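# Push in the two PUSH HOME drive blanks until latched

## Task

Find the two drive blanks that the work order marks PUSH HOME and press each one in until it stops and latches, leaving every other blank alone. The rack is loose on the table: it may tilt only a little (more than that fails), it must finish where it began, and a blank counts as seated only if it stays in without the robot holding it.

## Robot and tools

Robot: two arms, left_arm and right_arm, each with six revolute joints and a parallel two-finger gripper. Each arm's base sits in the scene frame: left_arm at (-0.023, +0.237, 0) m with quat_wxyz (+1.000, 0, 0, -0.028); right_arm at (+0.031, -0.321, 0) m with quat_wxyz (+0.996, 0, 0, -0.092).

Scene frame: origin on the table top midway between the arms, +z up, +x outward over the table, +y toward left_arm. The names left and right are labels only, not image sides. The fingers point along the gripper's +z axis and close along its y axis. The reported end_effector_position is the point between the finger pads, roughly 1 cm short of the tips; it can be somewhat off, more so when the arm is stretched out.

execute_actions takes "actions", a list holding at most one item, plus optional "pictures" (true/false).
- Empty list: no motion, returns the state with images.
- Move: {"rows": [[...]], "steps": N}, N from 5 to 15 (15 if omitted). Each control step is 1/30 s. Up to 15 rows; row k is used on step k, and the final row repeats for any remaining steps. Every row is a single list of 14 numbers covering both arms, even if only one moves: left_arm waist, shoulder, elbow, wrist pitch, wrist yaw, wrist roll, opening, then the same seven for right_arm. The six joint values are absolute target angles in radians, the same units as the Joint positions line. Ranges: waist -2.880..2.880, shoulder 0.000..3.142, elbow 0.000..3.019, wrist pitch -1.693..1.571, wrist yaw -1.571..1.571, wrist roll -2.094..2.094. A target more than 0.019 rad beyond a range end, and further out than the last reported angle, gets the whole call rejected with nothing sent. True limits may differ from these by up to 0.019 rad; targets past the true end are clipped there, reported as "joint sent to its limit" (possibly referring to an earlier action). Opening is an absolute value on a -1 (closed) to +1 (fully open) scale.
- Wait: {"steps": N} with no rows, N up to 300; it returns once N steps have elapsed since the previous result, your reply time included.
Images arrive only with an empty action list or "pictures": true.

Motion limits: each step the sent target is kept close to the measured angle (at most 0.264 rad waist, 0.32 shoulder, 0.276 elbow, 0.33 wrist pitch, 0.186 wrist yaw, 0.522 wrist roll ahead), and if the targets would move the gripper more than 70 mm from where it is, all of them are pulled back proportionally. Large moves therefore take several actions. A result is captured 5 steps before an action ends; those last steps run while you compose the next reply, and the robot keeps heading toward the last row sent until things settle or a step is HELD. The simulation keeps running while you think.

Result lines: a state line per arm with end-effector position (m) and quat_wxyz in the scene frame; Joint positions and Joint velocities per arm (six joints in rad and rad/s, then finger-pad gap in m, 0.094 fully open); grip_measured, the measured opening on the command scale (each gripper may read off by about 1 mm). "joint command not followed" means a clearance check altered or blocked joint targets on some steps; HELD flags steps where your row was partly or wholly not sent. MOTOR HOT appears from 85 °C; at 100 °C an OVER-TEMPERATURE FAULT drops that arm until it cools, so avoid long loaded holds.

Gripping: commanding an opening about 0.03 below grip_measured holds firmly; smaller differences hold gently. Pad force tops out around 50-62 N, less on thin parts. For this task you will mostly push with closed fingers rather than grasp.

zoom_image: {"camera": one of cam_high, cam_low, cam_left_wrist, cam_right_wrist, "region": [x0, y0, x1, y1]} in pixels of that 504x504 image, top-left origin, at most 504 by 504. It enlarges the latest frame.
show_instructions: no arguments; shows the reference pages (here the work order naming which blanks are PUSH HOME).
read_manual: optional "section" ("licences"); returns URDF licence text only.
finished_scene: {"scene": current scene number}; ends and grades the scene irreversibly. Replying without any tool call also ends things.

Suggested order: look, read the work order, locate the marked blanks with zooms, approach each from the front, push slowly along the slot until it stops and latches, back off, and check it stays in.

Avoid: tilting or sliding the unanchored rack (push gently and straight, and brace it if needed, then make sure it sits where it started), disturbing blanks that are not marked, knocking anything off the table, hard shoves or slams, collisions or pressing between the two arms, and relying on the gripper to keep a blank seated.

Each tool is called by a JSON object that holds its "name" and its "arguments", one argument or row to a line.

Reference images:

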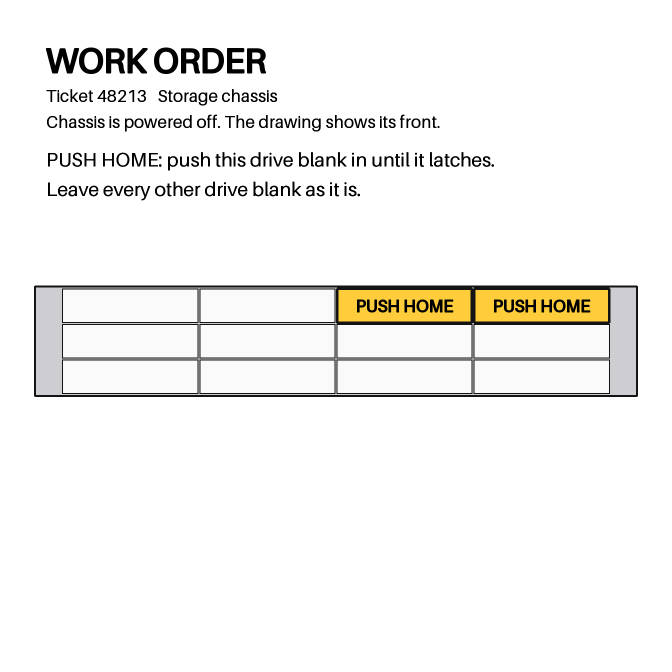

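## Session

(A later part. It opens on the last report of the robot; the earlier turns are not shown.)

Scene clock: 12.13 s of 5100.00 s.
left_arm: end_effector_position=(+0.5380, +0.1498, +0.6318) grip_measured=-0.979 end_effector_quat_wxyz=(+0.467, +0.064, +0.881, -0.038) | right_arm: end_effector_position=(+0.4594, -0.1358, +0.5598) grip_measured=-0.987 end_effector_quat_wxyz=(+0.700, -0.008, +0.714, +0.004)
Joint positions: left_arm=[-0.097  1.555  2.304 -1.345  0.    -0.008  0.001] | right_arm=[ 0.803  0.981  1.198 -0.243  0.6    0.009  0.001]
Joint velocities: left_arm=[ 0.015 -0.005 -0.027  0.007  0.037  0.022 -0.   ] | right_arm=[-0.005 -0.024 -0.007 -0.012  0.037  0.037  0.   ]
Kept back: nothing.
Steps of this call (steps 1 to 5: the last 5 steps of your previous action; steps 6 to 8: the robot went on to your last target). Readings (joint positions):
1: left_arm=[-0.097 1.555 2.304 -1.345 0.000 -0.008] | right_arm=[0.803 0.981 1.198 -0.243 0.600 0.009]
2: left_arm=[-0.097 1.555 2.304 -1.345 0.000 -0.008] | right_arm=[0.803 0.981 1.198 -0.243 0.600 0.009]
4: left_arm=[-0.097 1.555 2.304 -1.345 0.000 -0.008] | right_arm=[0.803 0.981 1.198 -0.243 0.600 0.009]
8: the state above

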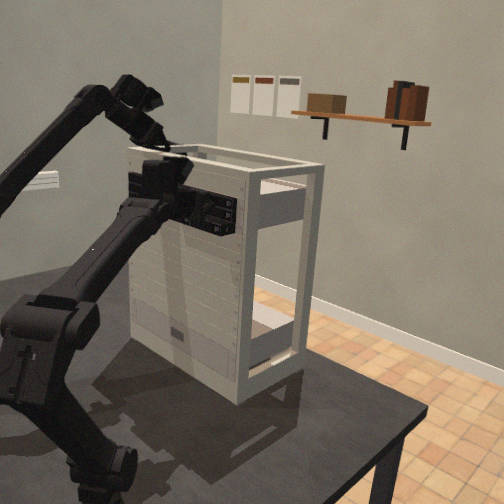

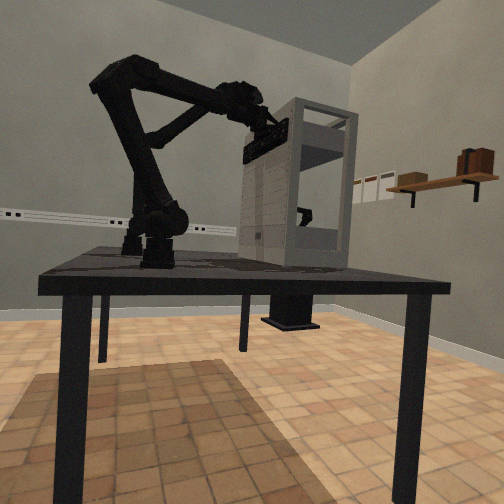

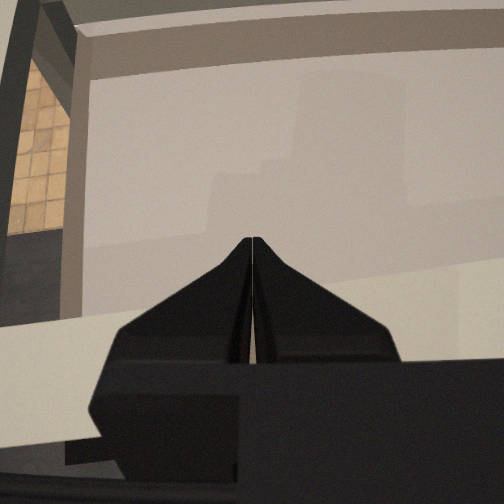

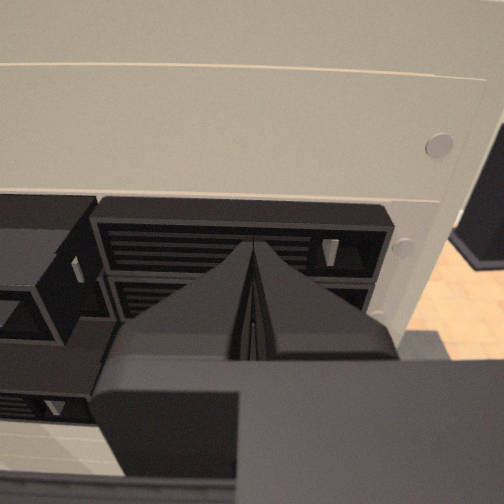

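Latch resistance likely; push harder with more hold.

{"name": "execute_actions", "arguments": {
  "actions": [
    {"rows":[[-0.1,1.64,2.26,-1.42,0,0,-1,0.75,1.055,1.23,-0.225,0.6,0,-1],[-0.1,1.65,2.24,-1.43,0,0,-1,0.745,1.065,1.23,-0.225,0.6,0,-1],[-0.1,1.66,2.23,-1.44,0,0,-1,0.74,1.075,1.225,-0.225,0.6,0,-1],[-0.1,1.66,2.23,-1.44,0,0,-1,0.735,1.085,1.225,-0.225,0.6,0,-1],[-0.1,1.66,2.23,-1.44,0,0,-1,0.725,1.1,1.22,-0.225,0.6,0,-1]]}
  ],
  "pictures": true
}}

Scene clock: 12.73 s of 5100.00 s.
left_arm: end_effector_position=(+0.5381, +0.1498, +0.6314) grip_measured=-0.979 end_effector_quat_wxyz=(+0.466, +0.064, +0.882, -0.038) | right_arm: end_effector_position=(+0.4604, -0.1357, +0.5586) grip_measured=-0.987 end_effector_quat_wxyz=(+0.699, -0.008, +0.715, +0.003)
Joint positions: left_arm=[-0.097  1.556  2.304 -1.345  0.    -0.008  0.001] | right_arm=[ 0.803  0.984  1.198 -0.243  0.602  0.009  0.001]
Joint velocities: left_arm=[ 0.005 -0.015  0.002 -0.002  0.022  0.007 -0.   ] | right_arm=[-0.015 -0.005  0.002 -0.012 -0.022 -0.081  0.001]
Steps of this call (steps 1 to 8: the robot went on to your last target; steps 9 to 18: the first 10 steps of this action). Readings (joint positions):
9: left_arm=[-0.097 1.556 2.304 -1.345 0.000 -0.008] | right_arm=[0.803 0.981 1.198 -0.243 0.600 0.009]
10: left_arm=[-0.097 1.556 2.304 -1.345 0.000 -0.008] | right_arm=[0.803 0.982 1.198 -0.243 0.600 0.009]
12: left_arm=[-0.097 1.556 2.304 -1.345 0.000 -0.008] | right_arm=[0.803 0.983 1.198 -0.243 0.601 0.009]
16: left_arm=[-0.097 1.556 2.304 -1.345 0.000 -0.008] | right_arm=[0.803 0.984 1.198 -0.243 0.602 0.009]
18: the state above

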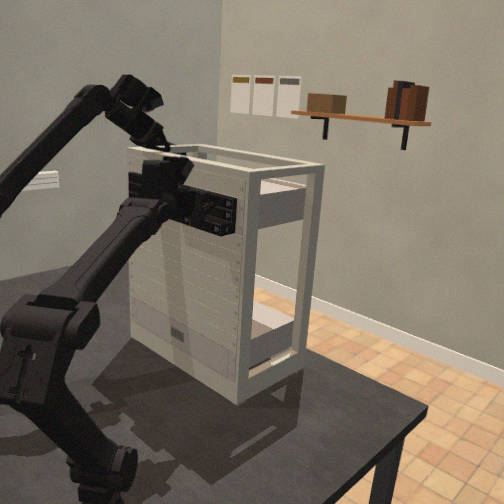

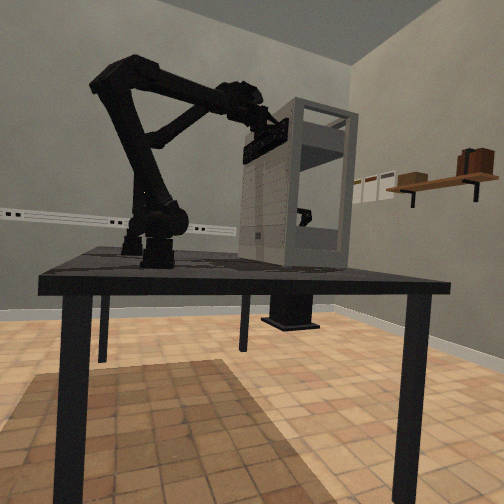

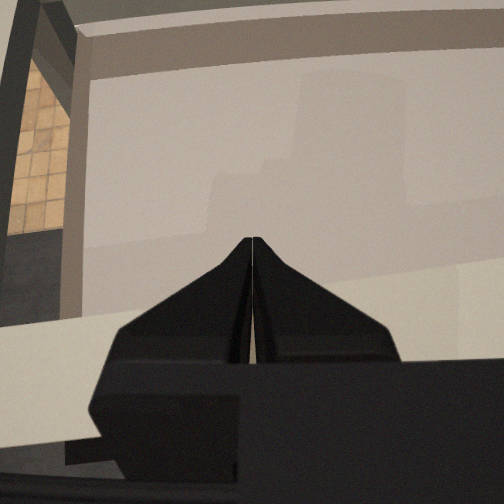

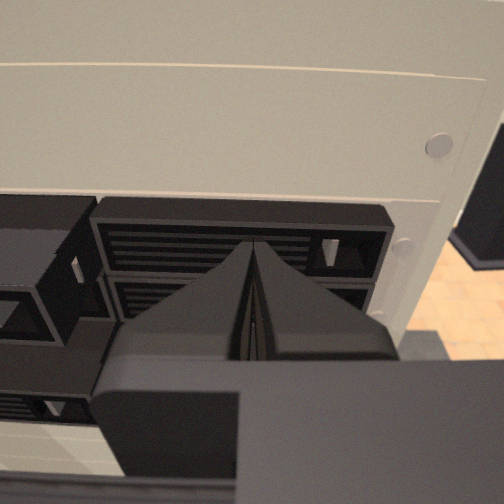

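{"name": "execute_actions", "arguments": {
  "actions": [
    {"rows":[[-0.1,1.62,2.28,-1.4,0,0,-1,0.78,1.02,1.22,-0.23,0.6,0,-1],[-0.1,1.62,2.28,-1.4,0,0,-1,0.81,0.97,1.21,-0.23,0.62,0,-1],[-0.1,1.62,2.28,-1.4,0,0,-1,0.84,0.945,1.19,-0.23,0.65,0,-1],[-0.1,1.62,2.28,-1.4,0,0,-1,0.87,0.92,1.17,-0.23,0.68,0,-1],[-0.1,1.62,2.28,-1.4,0,0,-1,0.9,0.895,1.155,-0.23,0.71,0,-1],[-0.1,1.62,2.28,-1.4,0,0,-1,0.93,0.87,1.14,-0.23,0.75,0,-1],[-0.1,1.62,2.28,-1.4,0,0,-1,0.96,0.86,1.13,-0.23,0.78,0,-1]],"steps":12}
  ]
}}

{"name": "execute_actions", "arguments": {
  "actions": [
    {"rows":[[-0.1,1.62,2.28,-1.4,0,0,-1,1.0,0.88,1.16,-0.21,0.82,0,-1],[-0.1,1.62,2.28,-1.4,0,0,-1,1.04,0.91,1.18,-0.2,0.86,0,-1],[-0.1,1.62,2.28,-1.4,0,0,-1,1.07,0.94,1.2,-0.19,0.89,0,-1],[-0.1,1.62,2.28,-1.4,0,0,-1,1.1,0.97,1.22,-0.18,0.92,0,-1],[-0.1,1.62,2.28,-1.4,0,0,-1,1.13,1.0,1.24,-0.17,0.95,0,-1],[-0.1,1.62,2.28,-1.4,0,0,-1,1.15,1.03,1.26,-0.16,0.97,0,-1],[-0.1,1.62,2.28,-1.4,0,0,-1,1.168,1.06,1.28,-0.15,0.984,0,-1],[-0.1,1.62,2.28,-1.4,0,0,-1,1.168,1.081,1.284,-0.145,0.984,0,-1]]}
  ]
}}

{"name": "execute_actions", "arguments": {
  "actions": [
    {"steps":12}
  ],
  "pictures": true
}}

Scene clock: 13.67 s of 5100.00 s.
left_arm: end_effector_position=(+0.5381, +0.1498, +0.6314) grip_measured=-0.979 end_effector_quat_wxyz=(+0.466, +0.064, +0.882, -0.038) | right_arm: end_effector_position=(+0.4300, -0.1441, +0.5547) grip_measured=-0.987 end_effector_quat_wxyz=(+0.702, +0.020, +0.712, -0.022)
Joint positions: left_arm=[-0.097  1.556  2.304 -1.345  0.    -0.008  0.001] | right_arm=[ 0.875  0.925  1.149 -0.243  0.75   0.009  0.001]
Joint velocities: left_arm=[-0.005 -0.005  0.017  0.002 -0.051  0.022  0.001] | right_arm=[ 0.894 -0.62  -0.491  0.002  0.857 -0.022 -0.001]
Steps of this call (steps 1 to 5: the last 5 steps of your previous action; steps 6 to 15: the robot went on to your last target; steps 16 to 21: nothing new was sent; steps 22 to 28: the first 7 steps of this action). Readings (joint positions):
22: left_arm=[-0.097 1.556 2.304 -1.345 0.000 -0.008] | right_arm=[0.804 0.980 1.198 -0.243 0.602 0.009]
23: left_arm=[-0.097 1.556 2.304 -1.345 0.000 -0.008] | right_arm=[0.805 0.978 1.198 -0.243 0.605 0.009]
25: left_arm=[-0.097 1.556 2.304 -1.345 0.000 -0.008] | right_arm=[0.815 0.971 1.193 -0.243 0.653 0.009]
28: the state above

Scene clock: 14.17 s of 5100.00 s.
left_arm: end_effector_position=(+0.5381, +0.1498, +0.6314) grip_measured=-0.979 end_effector_quat_wxyz=(+0.466, +0.064, +0.882, -0.038) | right_arm: end_effector_position=(+0.3927, -0.0343, +0.5763) grip_measured=-0.987 end_effector_quat_wxyz=(+0.714, +0.012, +0.699, +0.017)
Joint positions: left_arm=[-0.097  1.556  2.304 -1.345  0.    -0.008  0.001] | right_arm=[ 1.17   1.056  1.258 -0.164  0.977  0.009  0.001]
Joint velocities: left_arm=[ 0.005 -0.005  0.027 -0.012 -0.007  0.022  0.   ] | right_arm=[ 0.327  0.689  0.056  0.095  0.066 -0.007 -0.001]
Steps of this call (steps 1 to 5: the last 5 steps of your previous action; steps 6 to 15: the first 10 steps of this action). Readings (joint positions):
6: left_arm=[-0.097 1.556 2.304 -1.345 0.000 -0.008] | right_arm=[0.971 0.851 1.123 -0.241 0.795 0.009]
7: left_arm=[-0.097 1.556 2.304 -1.345 0.000 -0.008] | right_arm=[0.977 0.852 1.126 -0.235 0.830 0.009]
9: left_arm=[-0.097 1.556 2.304 -1.345 0.000 -0.008] | right_arm=[1.013 0.877 1.147 -0.220 0.896 0.009]
13: left_arm=[-0.097 1.556 2.304 -1.345 0.000 -0.008] | right_arm=[1.133 0.998 1.235 -0.177 0.976 0.009]
15: the state above

Scene clock: 14.57 s of 5100.00 s.
left_arm: end_effector_position=(+0.5381, +0.1498, +0.6314) grip_measured=-0.979 end_effector_quat_wxyz=(+0.466, +0.064, +0.882, -0.038) | right_arm: end_effector_position=(+0.3975, -0.0204, +0.5634) grip_measured=-0.987 end_effector_quat_wxyz=(+0.709, +0.001, +0.706, +0.010)
Joint positions: left_arm=[-0.097  1.556  2.304 -1.345  0.    -0.008  0.001] | right_arm=[ 1.179  1.087  1.258 -0.162  0.982  0.009  0.001]
Joint velocities: left_arm=[-0.005 -0.015 -0.007 -0.007 -0.007 -0.007  0.   ] | right_arm=[-0.015 -0.073 -0.017  0.002  0.007 -0.051  0.   ]
Kept back: nothing.
Steps of this call (steps 1 to 5: the last 5 steps of your previous action; steps 6 to 12: the robot went on to your last target). Readings (joint positions):
1: left_arm=[-0.097 1.556 2.304 -1.345 0.000 -0.008] | right_arm=[1.177 1.076 1.258 -0.162 0.977 0.009]
2: left_arm=[-0.097 1.556 2.304 -1.345 0.000 -0.008] | right_arm=[1.179 1.091 1.258 -0.162 0.977 0.009]
4: left_arm=[-0.097 1.556 2.304 -1.345 0.000 -0.008] | right_arm=[1.179 1.108 1.258 -0.162 0.979 0.009]
8: left_arm=[-0.097 1.556 2.304 -1.345 0.000 -0.008] | right_arm=[1.179 1.100 1.258 -0.162 0.981 0.009]
12: the state above

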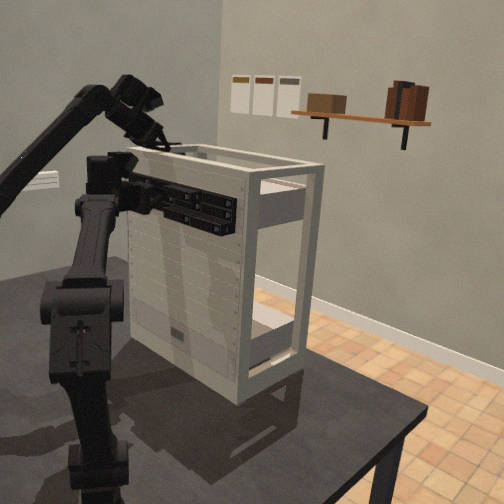

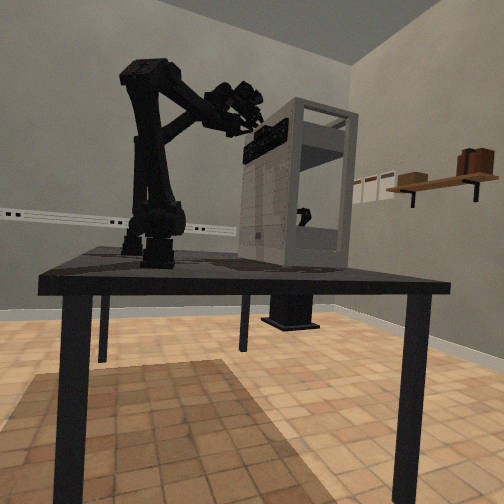

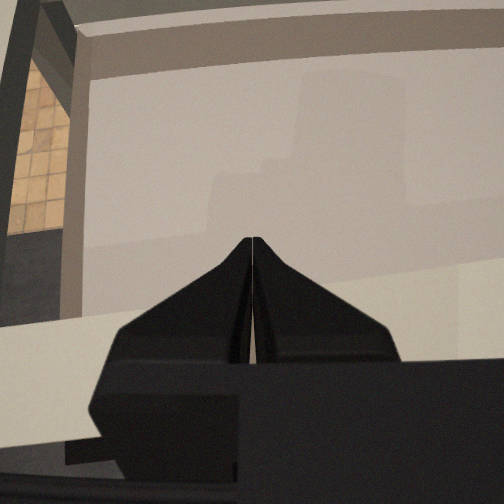

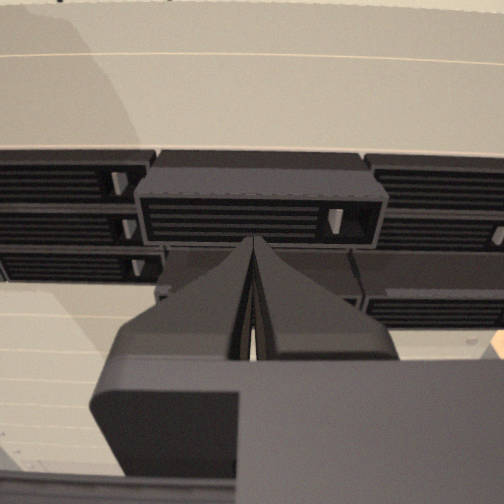

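{"name": "execute_actions", "arguments": {
  "actions": [
    {"rows":[[-0.1,1.62,2.28,-1.4,0,0,-1,1.155,1.1,1.29,-0.145,0.97,0,-1],[-0.1,1.62,2.28,-1.4,0,0,-1,1.145,1.108,1.29,-0.145,0.96,0,-1],[-0.1,1.62,2.28,-1.4,0,0,-1,1.13,1.116,1.295,-0.145,0.95,0,-1],[-0.1,1.62,2.28,-1.4,0,0,-1,1.12,1.124,1.3,-0.145,0.94,0,-1],[-0.1,1.62,2.28,-1.4,0,0,-1,1.105,1.132,1.305,-0.14,0.93,0,-1],[-0.1,1.62,2.28,-1.4,0,0,-1,1.09,1.14,1.31,-0.14,0.92,0,-1]]}
  ]
}}

{"name": "execute_actions", "arguments": {
  "actions": [
    {"steps":7}
  ],
  "pictures": true
}}

Scene clock: 15.17 s of 5100.00 s.
left_arm: end_effector_position=(+0.5381, +0.1498, +0.6314) grip_measured=-0.979 end_effector_quat_wxyz=(+0.466, +0.064, +0.882, -0.038) | right_arm: end_effector_position=(+0.4290, -0.0277, +0.5529) grip_measured=-0.987 end_effector_quat_wxyz=(+0.704, +0.001, +0.710, -0.003)
Joint positions: left_arm=[-0.097  1.556  2.304 -1.345  0.    -0.008  0.001] | right_arm=[ 1.101  1.123  1.266 -0.158  0.922  0.009  0.001]
Joint velocities: left_arm=[-0.005 -0.005  0.007 -0.002  0.007 -0.066 -0.001] | right_arm=[-0.005  0.015  0.002  0.007 -0.051 -0.037  0.   ]
Steps of this call (steps 1 to 8: the robot went on to your last target; steps 9 to 18: the first 10 steps of this action). Readings (joint positions):
9: left_arm=[-0.097 1.556 2.304 -1.345 0.000 -0.008] | right_arm=[1.178 1.084 1.258 -0.162 0.978 0.009]
10: left_arm=[-0.097 1.556 2.304 -1.345 0.000 -0.008] | right_arm=[1.175 1.085 1.258 -0.162 0.970 0.009]
12: left_arm=[-0.097 1.556 2.304 -1.345 0.000 -0.008] | right_arm=[1.162 1.089 1.258 -0.162 0.951 0.009]
16: left_arm=[-0.097 1.556 2.304 -1.345 0.000 -0.008] | right_arm=[1.111 1.115 1.265 -0.161 0.924 0.009]
18: the state above

Scene clock: 15.40 s of 5100.00 s.
left_arm: end_effector_position=(+0.5381, +0.1498, +0.6314) grip_measured=-0.979 end_effector_quat_wxyz=(+0.466, +0.064, +0.882, -0.038) | right_arm: end_effector_position=(+0.4290, -0.0277, +0.5529) grip_measured=-0.987 end_effector_quat_wxyz=(+0.704, +0.001, +0.710, -0.003)
Joint positions: left_arm=[-0.097  1.556  2.304 -1.345  0.    -0.008  0.001] | right_arm=[ 1.101  1.123  1.266 -0.158  0.922  0.009  0.001]
Joint velocities: left_arm=[-0.005 -0.015 -0.002 -0.022  0.007 -0.022 -0.   ] | right_arm=[-0.005 -0.015  0.002  0.002  0.081  0.007  0.001]
Kept back: nothing.
Steps of this call (steps 1 to 5: the last 5 steps of your previous action; steps 6 to 7: the robot went on to your last target). Readings (joint positions):
1: left_arm=[-0.097 1.556 2.304 -1.345 0.000 -0.008] | right_arm=[1.101 1.123 1.266 -0.158 0.922 0.009]
2: left_arm=[-0.097 1.556 2.304 -1.345 0.000 -0.008] | right_arm=[1.101 1.123 1.266 -0.158 0.922 0.009]
4: left_arm=[-0.097 1.556 2.304 -1.345 0.000 -0.008] | right_arm=[1.101 1.123 1.266 -0.158 0.922 0.009]
7: the state above

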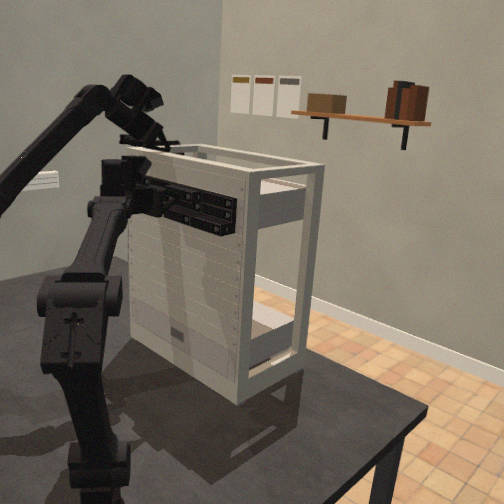

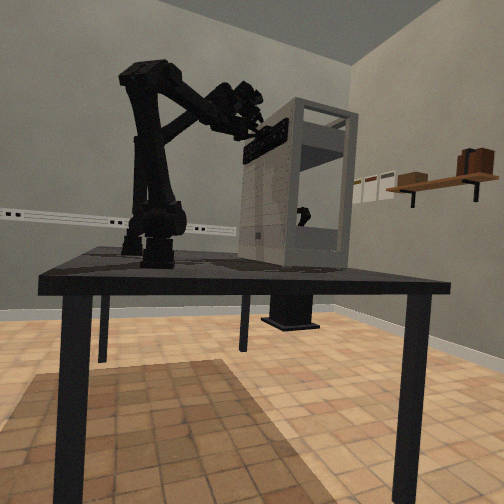

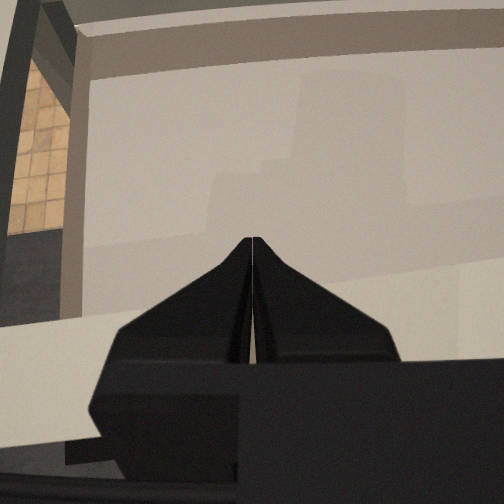

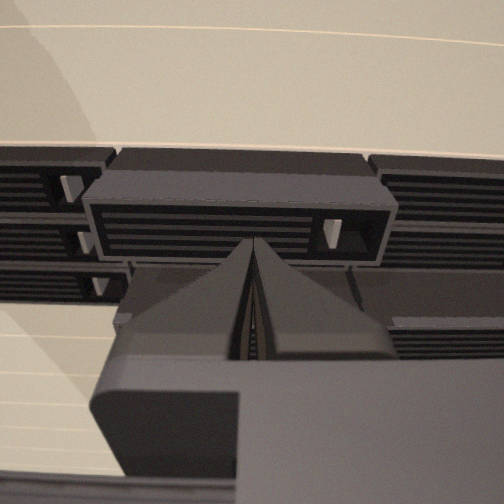

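{"name": "execute_actions", "arguments": {
  "actions": [
    {"rows":[[-0.1,1.63,2.27,-1.41,0,0,-1,1.075,1.15,1.315,-0.135,0.915,0,-1],[-0.1,1.63,2.27,-1.41,0,0,-1,1.062,1.158,1.32,-0.135,0.91,0,-1],[-0.1,1.63,2.27,-1.41,0,0,-1,1.05,1.166,1.325,-0.13,0.9,0,-1],[-0.1,1.63,2.27,-1.41,0,0,-1,1.04,1.174,1.33,-0.13,0.89,0,-1],[-0.1,1.63,2.27,-1.41,0,0,-1,1.03,1.182,1.336,-0.125,0.88,0,-1],[-0.1,1.63,2.27,-1.41,0,0,-1,1.02,1.19,1.342,-0.125,0.875,0,-1],[-0.1,1.63,2.27,-1.41,0,0,-1,1.01,1.197,1.347,-0.12,0.865,0,-1],[-0.1,1.63,2.27,-1.41,0,0,-1,1.0,1.204,1.352,-0.12,0.86,0,-1],[-0.1,1.63,2.27,-1.41,0,0,-1,0.99,1.21,1.356,-0.115,0.85,0,-1],[-0.1,1.63,2.27,-1.41,0,0,-1,0.98,1.218,1.36,-0.115,0.845,0,-1],[-0.1,1.63,2.27,-1.41,0,0,-1,0.97,1.226,1.36,-0.115,0.845,0,-1],[-0.1,1.63,2.27,-1.41,0,0,-1,0.96,1.234,1.36,-0.115,0.845,0,-1],[-0.1,1.63,2.27,-1.41,0,0,-1,0.95,1.242,1.36,-0.115,0.845,0,-1],[-0.1,1.63,2.27,-1.41,0,0,-1,0.94,1.25,1.36,-0.115,0.845,0,-1],[-0.1,1.63,2.27,-1.41,0,0,-1,0.93,1.26,1.36,-0.115,0.845,0,-1]]}
  ]
}}

{"name": "execute_actions", "arguments": {
  "actions": [
    {"steps":12}
  ],
  "pictures": true
}}

Scene clock: 16.20 s of 5100.00 s.
left_arm: end_effector_position=(+0.5381, +0.1498, +0.6314) grip_measured=-0.979 end_effector_quat_wxyz=(+0.466, +0.064, +0.882, -0.038) | right_arm: end_effector_position=(+0.4586, -0.0268, +0.5542) grip_measured=-0.987 end_effector_quat_wxyz=(+0.704, -0.001, +0.710, +0.001)
Joint positions: left_arm=[-0.097  1.556  2.304 -1.346  0.    -0.008  0.001] | right_arm=[ 1.04   1.171  1.304 -0.145  0.853  0.009  0.001]
Joint velocities: left_arm=[-0.015 -0.005 -0.017  0.007 -0.022  0.066 -0.   ] | right_arm=[-0.298  0.249  0.183  0.09  -0.212  0.051 -0.001]
Steps of this call (steps 1 to 14: the robot went on to your last target; steps 15 to 24: the first 10 steps of this action). Readings (joint positions):
15: left_arm=[-0.097 1.556 2.304 -1.346 0.000 -0.008] | right_arm=[1.101 1.123 1.266 -0.158 0.921 0.009]
16: left_arm=[-0.097 1.556 2.304 -1.346 0.000 -0.008] | right_arm=[1.100 1.123 1.266 -0.158 0.920 0.009]
18: left_arm=[-0.097 1.556 2.304 -1.346 0.000 -0.008] | right_arm=[1.094 1.126 1.269 -0.158 0.908 0.009]
22: left_arm=[-0.097 1.556 2.304 -1.346 0.000 -0.008] | right_arm=[1.060 1.153 1.290 -0.152 0.871 0.009]
24: the state above

Scene clock: 16.60 s of 5100.00 s.
left_arm: end_effector_position=(+0.5384, +0.1498, +0.6309) grip_measured=-0.979 end_effector_quat_wxyz=(+0.466, +0.064, +0.882, -0.038) | right_arm: end_effector_position=(+0.4610, -0.0264, +0.5541) grip_measured=-0.988 end_effector_quat_wxyz=(+0.704, +0.000, +0.710, +0.000)
Joint positions: left_arm=[-0.097  1.557  2.304 -1.346  0.    -0.008  0.001] | right_arm=[ 1.037  1.176  1.308 -0.143  0.852  0.009  0.001]
Joint velocities: left_arm=[-0.005 -0.005 -0.022  0.002 -0.022 -0.022 -0.   ] | right_arm=[-0.005 -0.005 -0.002  0.012  0.007  0.051  0.   ]
Kept back: nothing.
Steps of this call (steps 1 to 5: the last 5 steps of your previous action; steps 6 to 12: the robot went on to your last target). Readings (joint positions):
1: left_arm=[-0.097 1.556 2.304 -1.346 0.000 -0.008] | right_arm=[1.037 1.176 1.307 -0.143 0.851 0.009]
2: left_arm=[-0.097 1.557 2.304 -1.346 0.000 -0.008] | right_arm=[1.037 1.176 1.308 -0.143 0.851 0.009]
4: left_arm=[-0.097 1.557 2.304 -1.346 0.000 -0.008] | right_arm=[1.037 1.176 1.308 -0.143 0.851 0.009]
8: left_arm=[-0.097 1.557 2.304 -1.346 0.000 -0.008] | right_arm=[1.037 1.176 1.308 -0.143 0.852 0.009]
12: the state above

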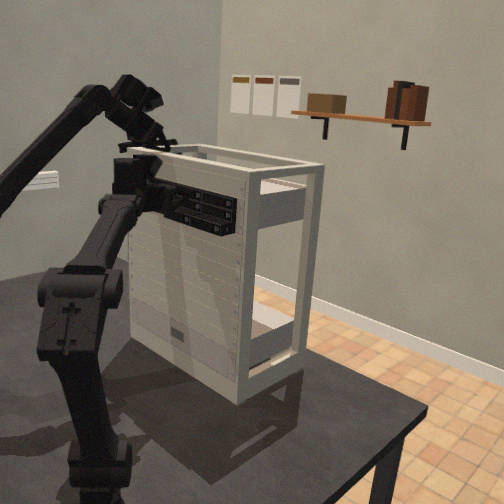

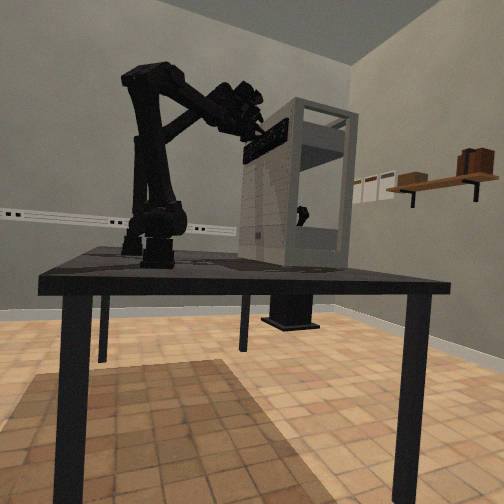

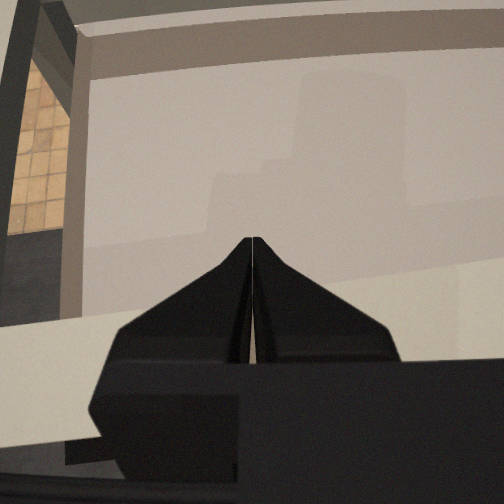

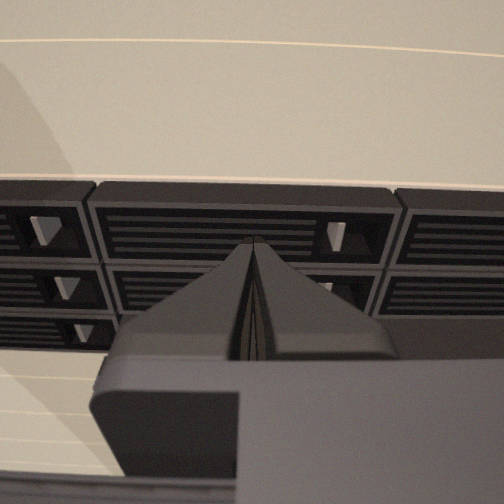

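Flush. Release.

{"name": "execute_actions", "arguments": {
  "actions": [
    {"rows":[[-0.1,1.6,2.29,-1.36,0,0,-1,1.0,1.2,1.35,-0.13,0.85,0,-1],[-0.1,1.56,2.31,-1.32,0,0,-1,1.05,1.16,1.33,-0.13,0.87,0,-1],[-0.1,1.55,2.33,-1.26,0,0,-1,1.09,1.135,1.31,-0.14,0.91,0,-1],[-0.1,1.54,2.33,-1.2,0,0,-1,1.13,1.11,1.29,-0.14,0.95,0,-1]]}
  ]
}}

{"name": "execute_actions", "arguments": {
  "actions": [
    {"steps":8}
  ],
  "pictures": true
}}

{"name": "finished_scene", "arguments": {
  "scene": 1
}}

Scene clock: 19.93 s of 5100.00 s.
left_arm: end_effector_position=(+0.5518, +0.1477, +0.6603) grip_measured=-0.979 end_effector_quat_wxyz=(+0.522, +0.062, +0.849, -0.042) | right_arm: end_effector_position=(+0.4172, -0.0227, +0.5692) grip_measured=-0.988 end_effector_quat_wxyz=(+0.712, +0.010, +0.702, +0.011)
Joint positions: left_arm=[-0.097  1.552  2.304 -1.219  0.    -0.008  0.001] | right_arm=[ 1.133  1.116  1.285 -0.143  0.946  0.009  0.001]
Joint velocities: left_arm=[ 0.005  0.005 -0.012  0.017 -0.007 -0.051  0.   ] | right_arm=[ 0.122 -0.19   0.002 -0.007  0.066 -0.037  0.001]
Steps of this call (steps 1 to 15: the robot went on to your last target; steps 16 to 90: nothing new was sent; steps 91 to 100: the first 10 steps of this action). Readings (joint positions):
91: left_arm=[-0.097 1.556 2.304 -1.343 0.000 -0.008] | right_arm=[1.039 1.174 1.308 -0.143 0.852 0.009]
92: left_arm=[-0.097 1.555 2.304 -1.338 0.000 -0.008] | right_arm=[1.042 1.173 1.308 -0.143 0.857 0.009]
94: left_arm=[-0.097 1.555 2.304 -1.302 0.000 -0.008] | right_arm=[1.055 1.167 1.304 -0.143 0.916 0.009]
98: left_arm=[-0.097 1.552 2.304 -1.225 0.000 -0.008] | right_arm=[1.117 1.129 1.285 -0.143 0.946 0.009]
100: the state above

Scene clock: 20.20 s of 5100.00 s.
left_arm: end_effector_position=(+0.5519, +0.1477, +0.6604) grip_measured=-0.979 end_effector_quat_wxyz=(+0.523, +0.062, +0.849, -0.042) | right_arm: end_effector_position=(+0.4140, -0.0260, +0.5738) grip_measured=-0.988 end_effector_quat_wxyz=(+0.714, +0.013, +0.699, +0.014)
Joint positions: left_arm=[-0.097  1.552  2.304 -1.219  0.    -0.008  0.001] | right_arm=[ 1.135  1.106  1.285 -0.143  0.948  0.009  0.001]
Joint velocities: left_arm=[-0.015 -0.015  0.007 -0.022  0.037 -0.037 -0.   ] | right_arm=[-0.005  0.005  0.002 -0.012  0.037 -0.022  0.   ]
Kept back: nothing.
Steps of this call (steps 1 to 5: the last 5 steps of your previous action; steps 6 to 8: the robot went on to your last target). Readings (joint positions):
1: left_arm=[-0.097 1.552 2.304 -1.219 0.000 -0.008] | right_arm=[1.135 1.111 1.285 -0.143 0.946 0.009]
2: left_arm=[-0.097 1.552 2.304 -1.219 0.000 -0.008] | right_arm=[1.135 1.108 1.285 -0.143 0.947 0.009]
4: left_arm=[-0.097 1.552 2.304 -1.219 0.000 -0.008] | right_arm=[1.135 1.106 1.285 -0.143 0.948 0.009]
8: the state above

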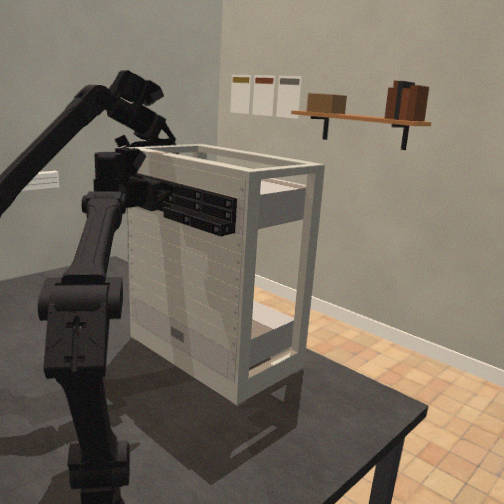

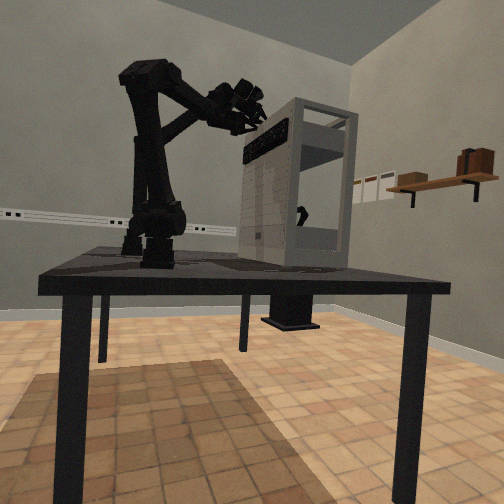

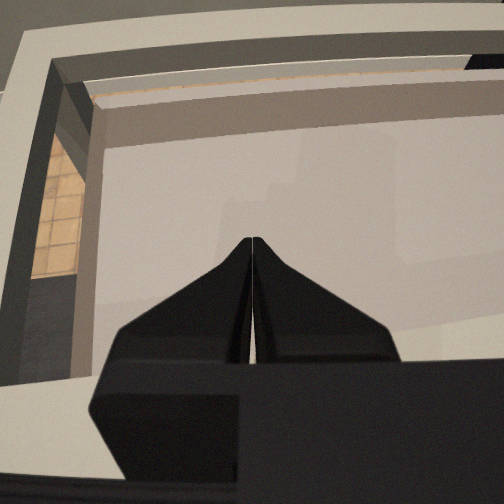

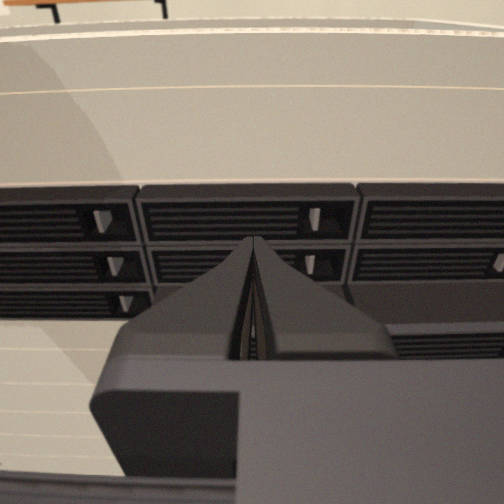

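The scene is finished: the task was done.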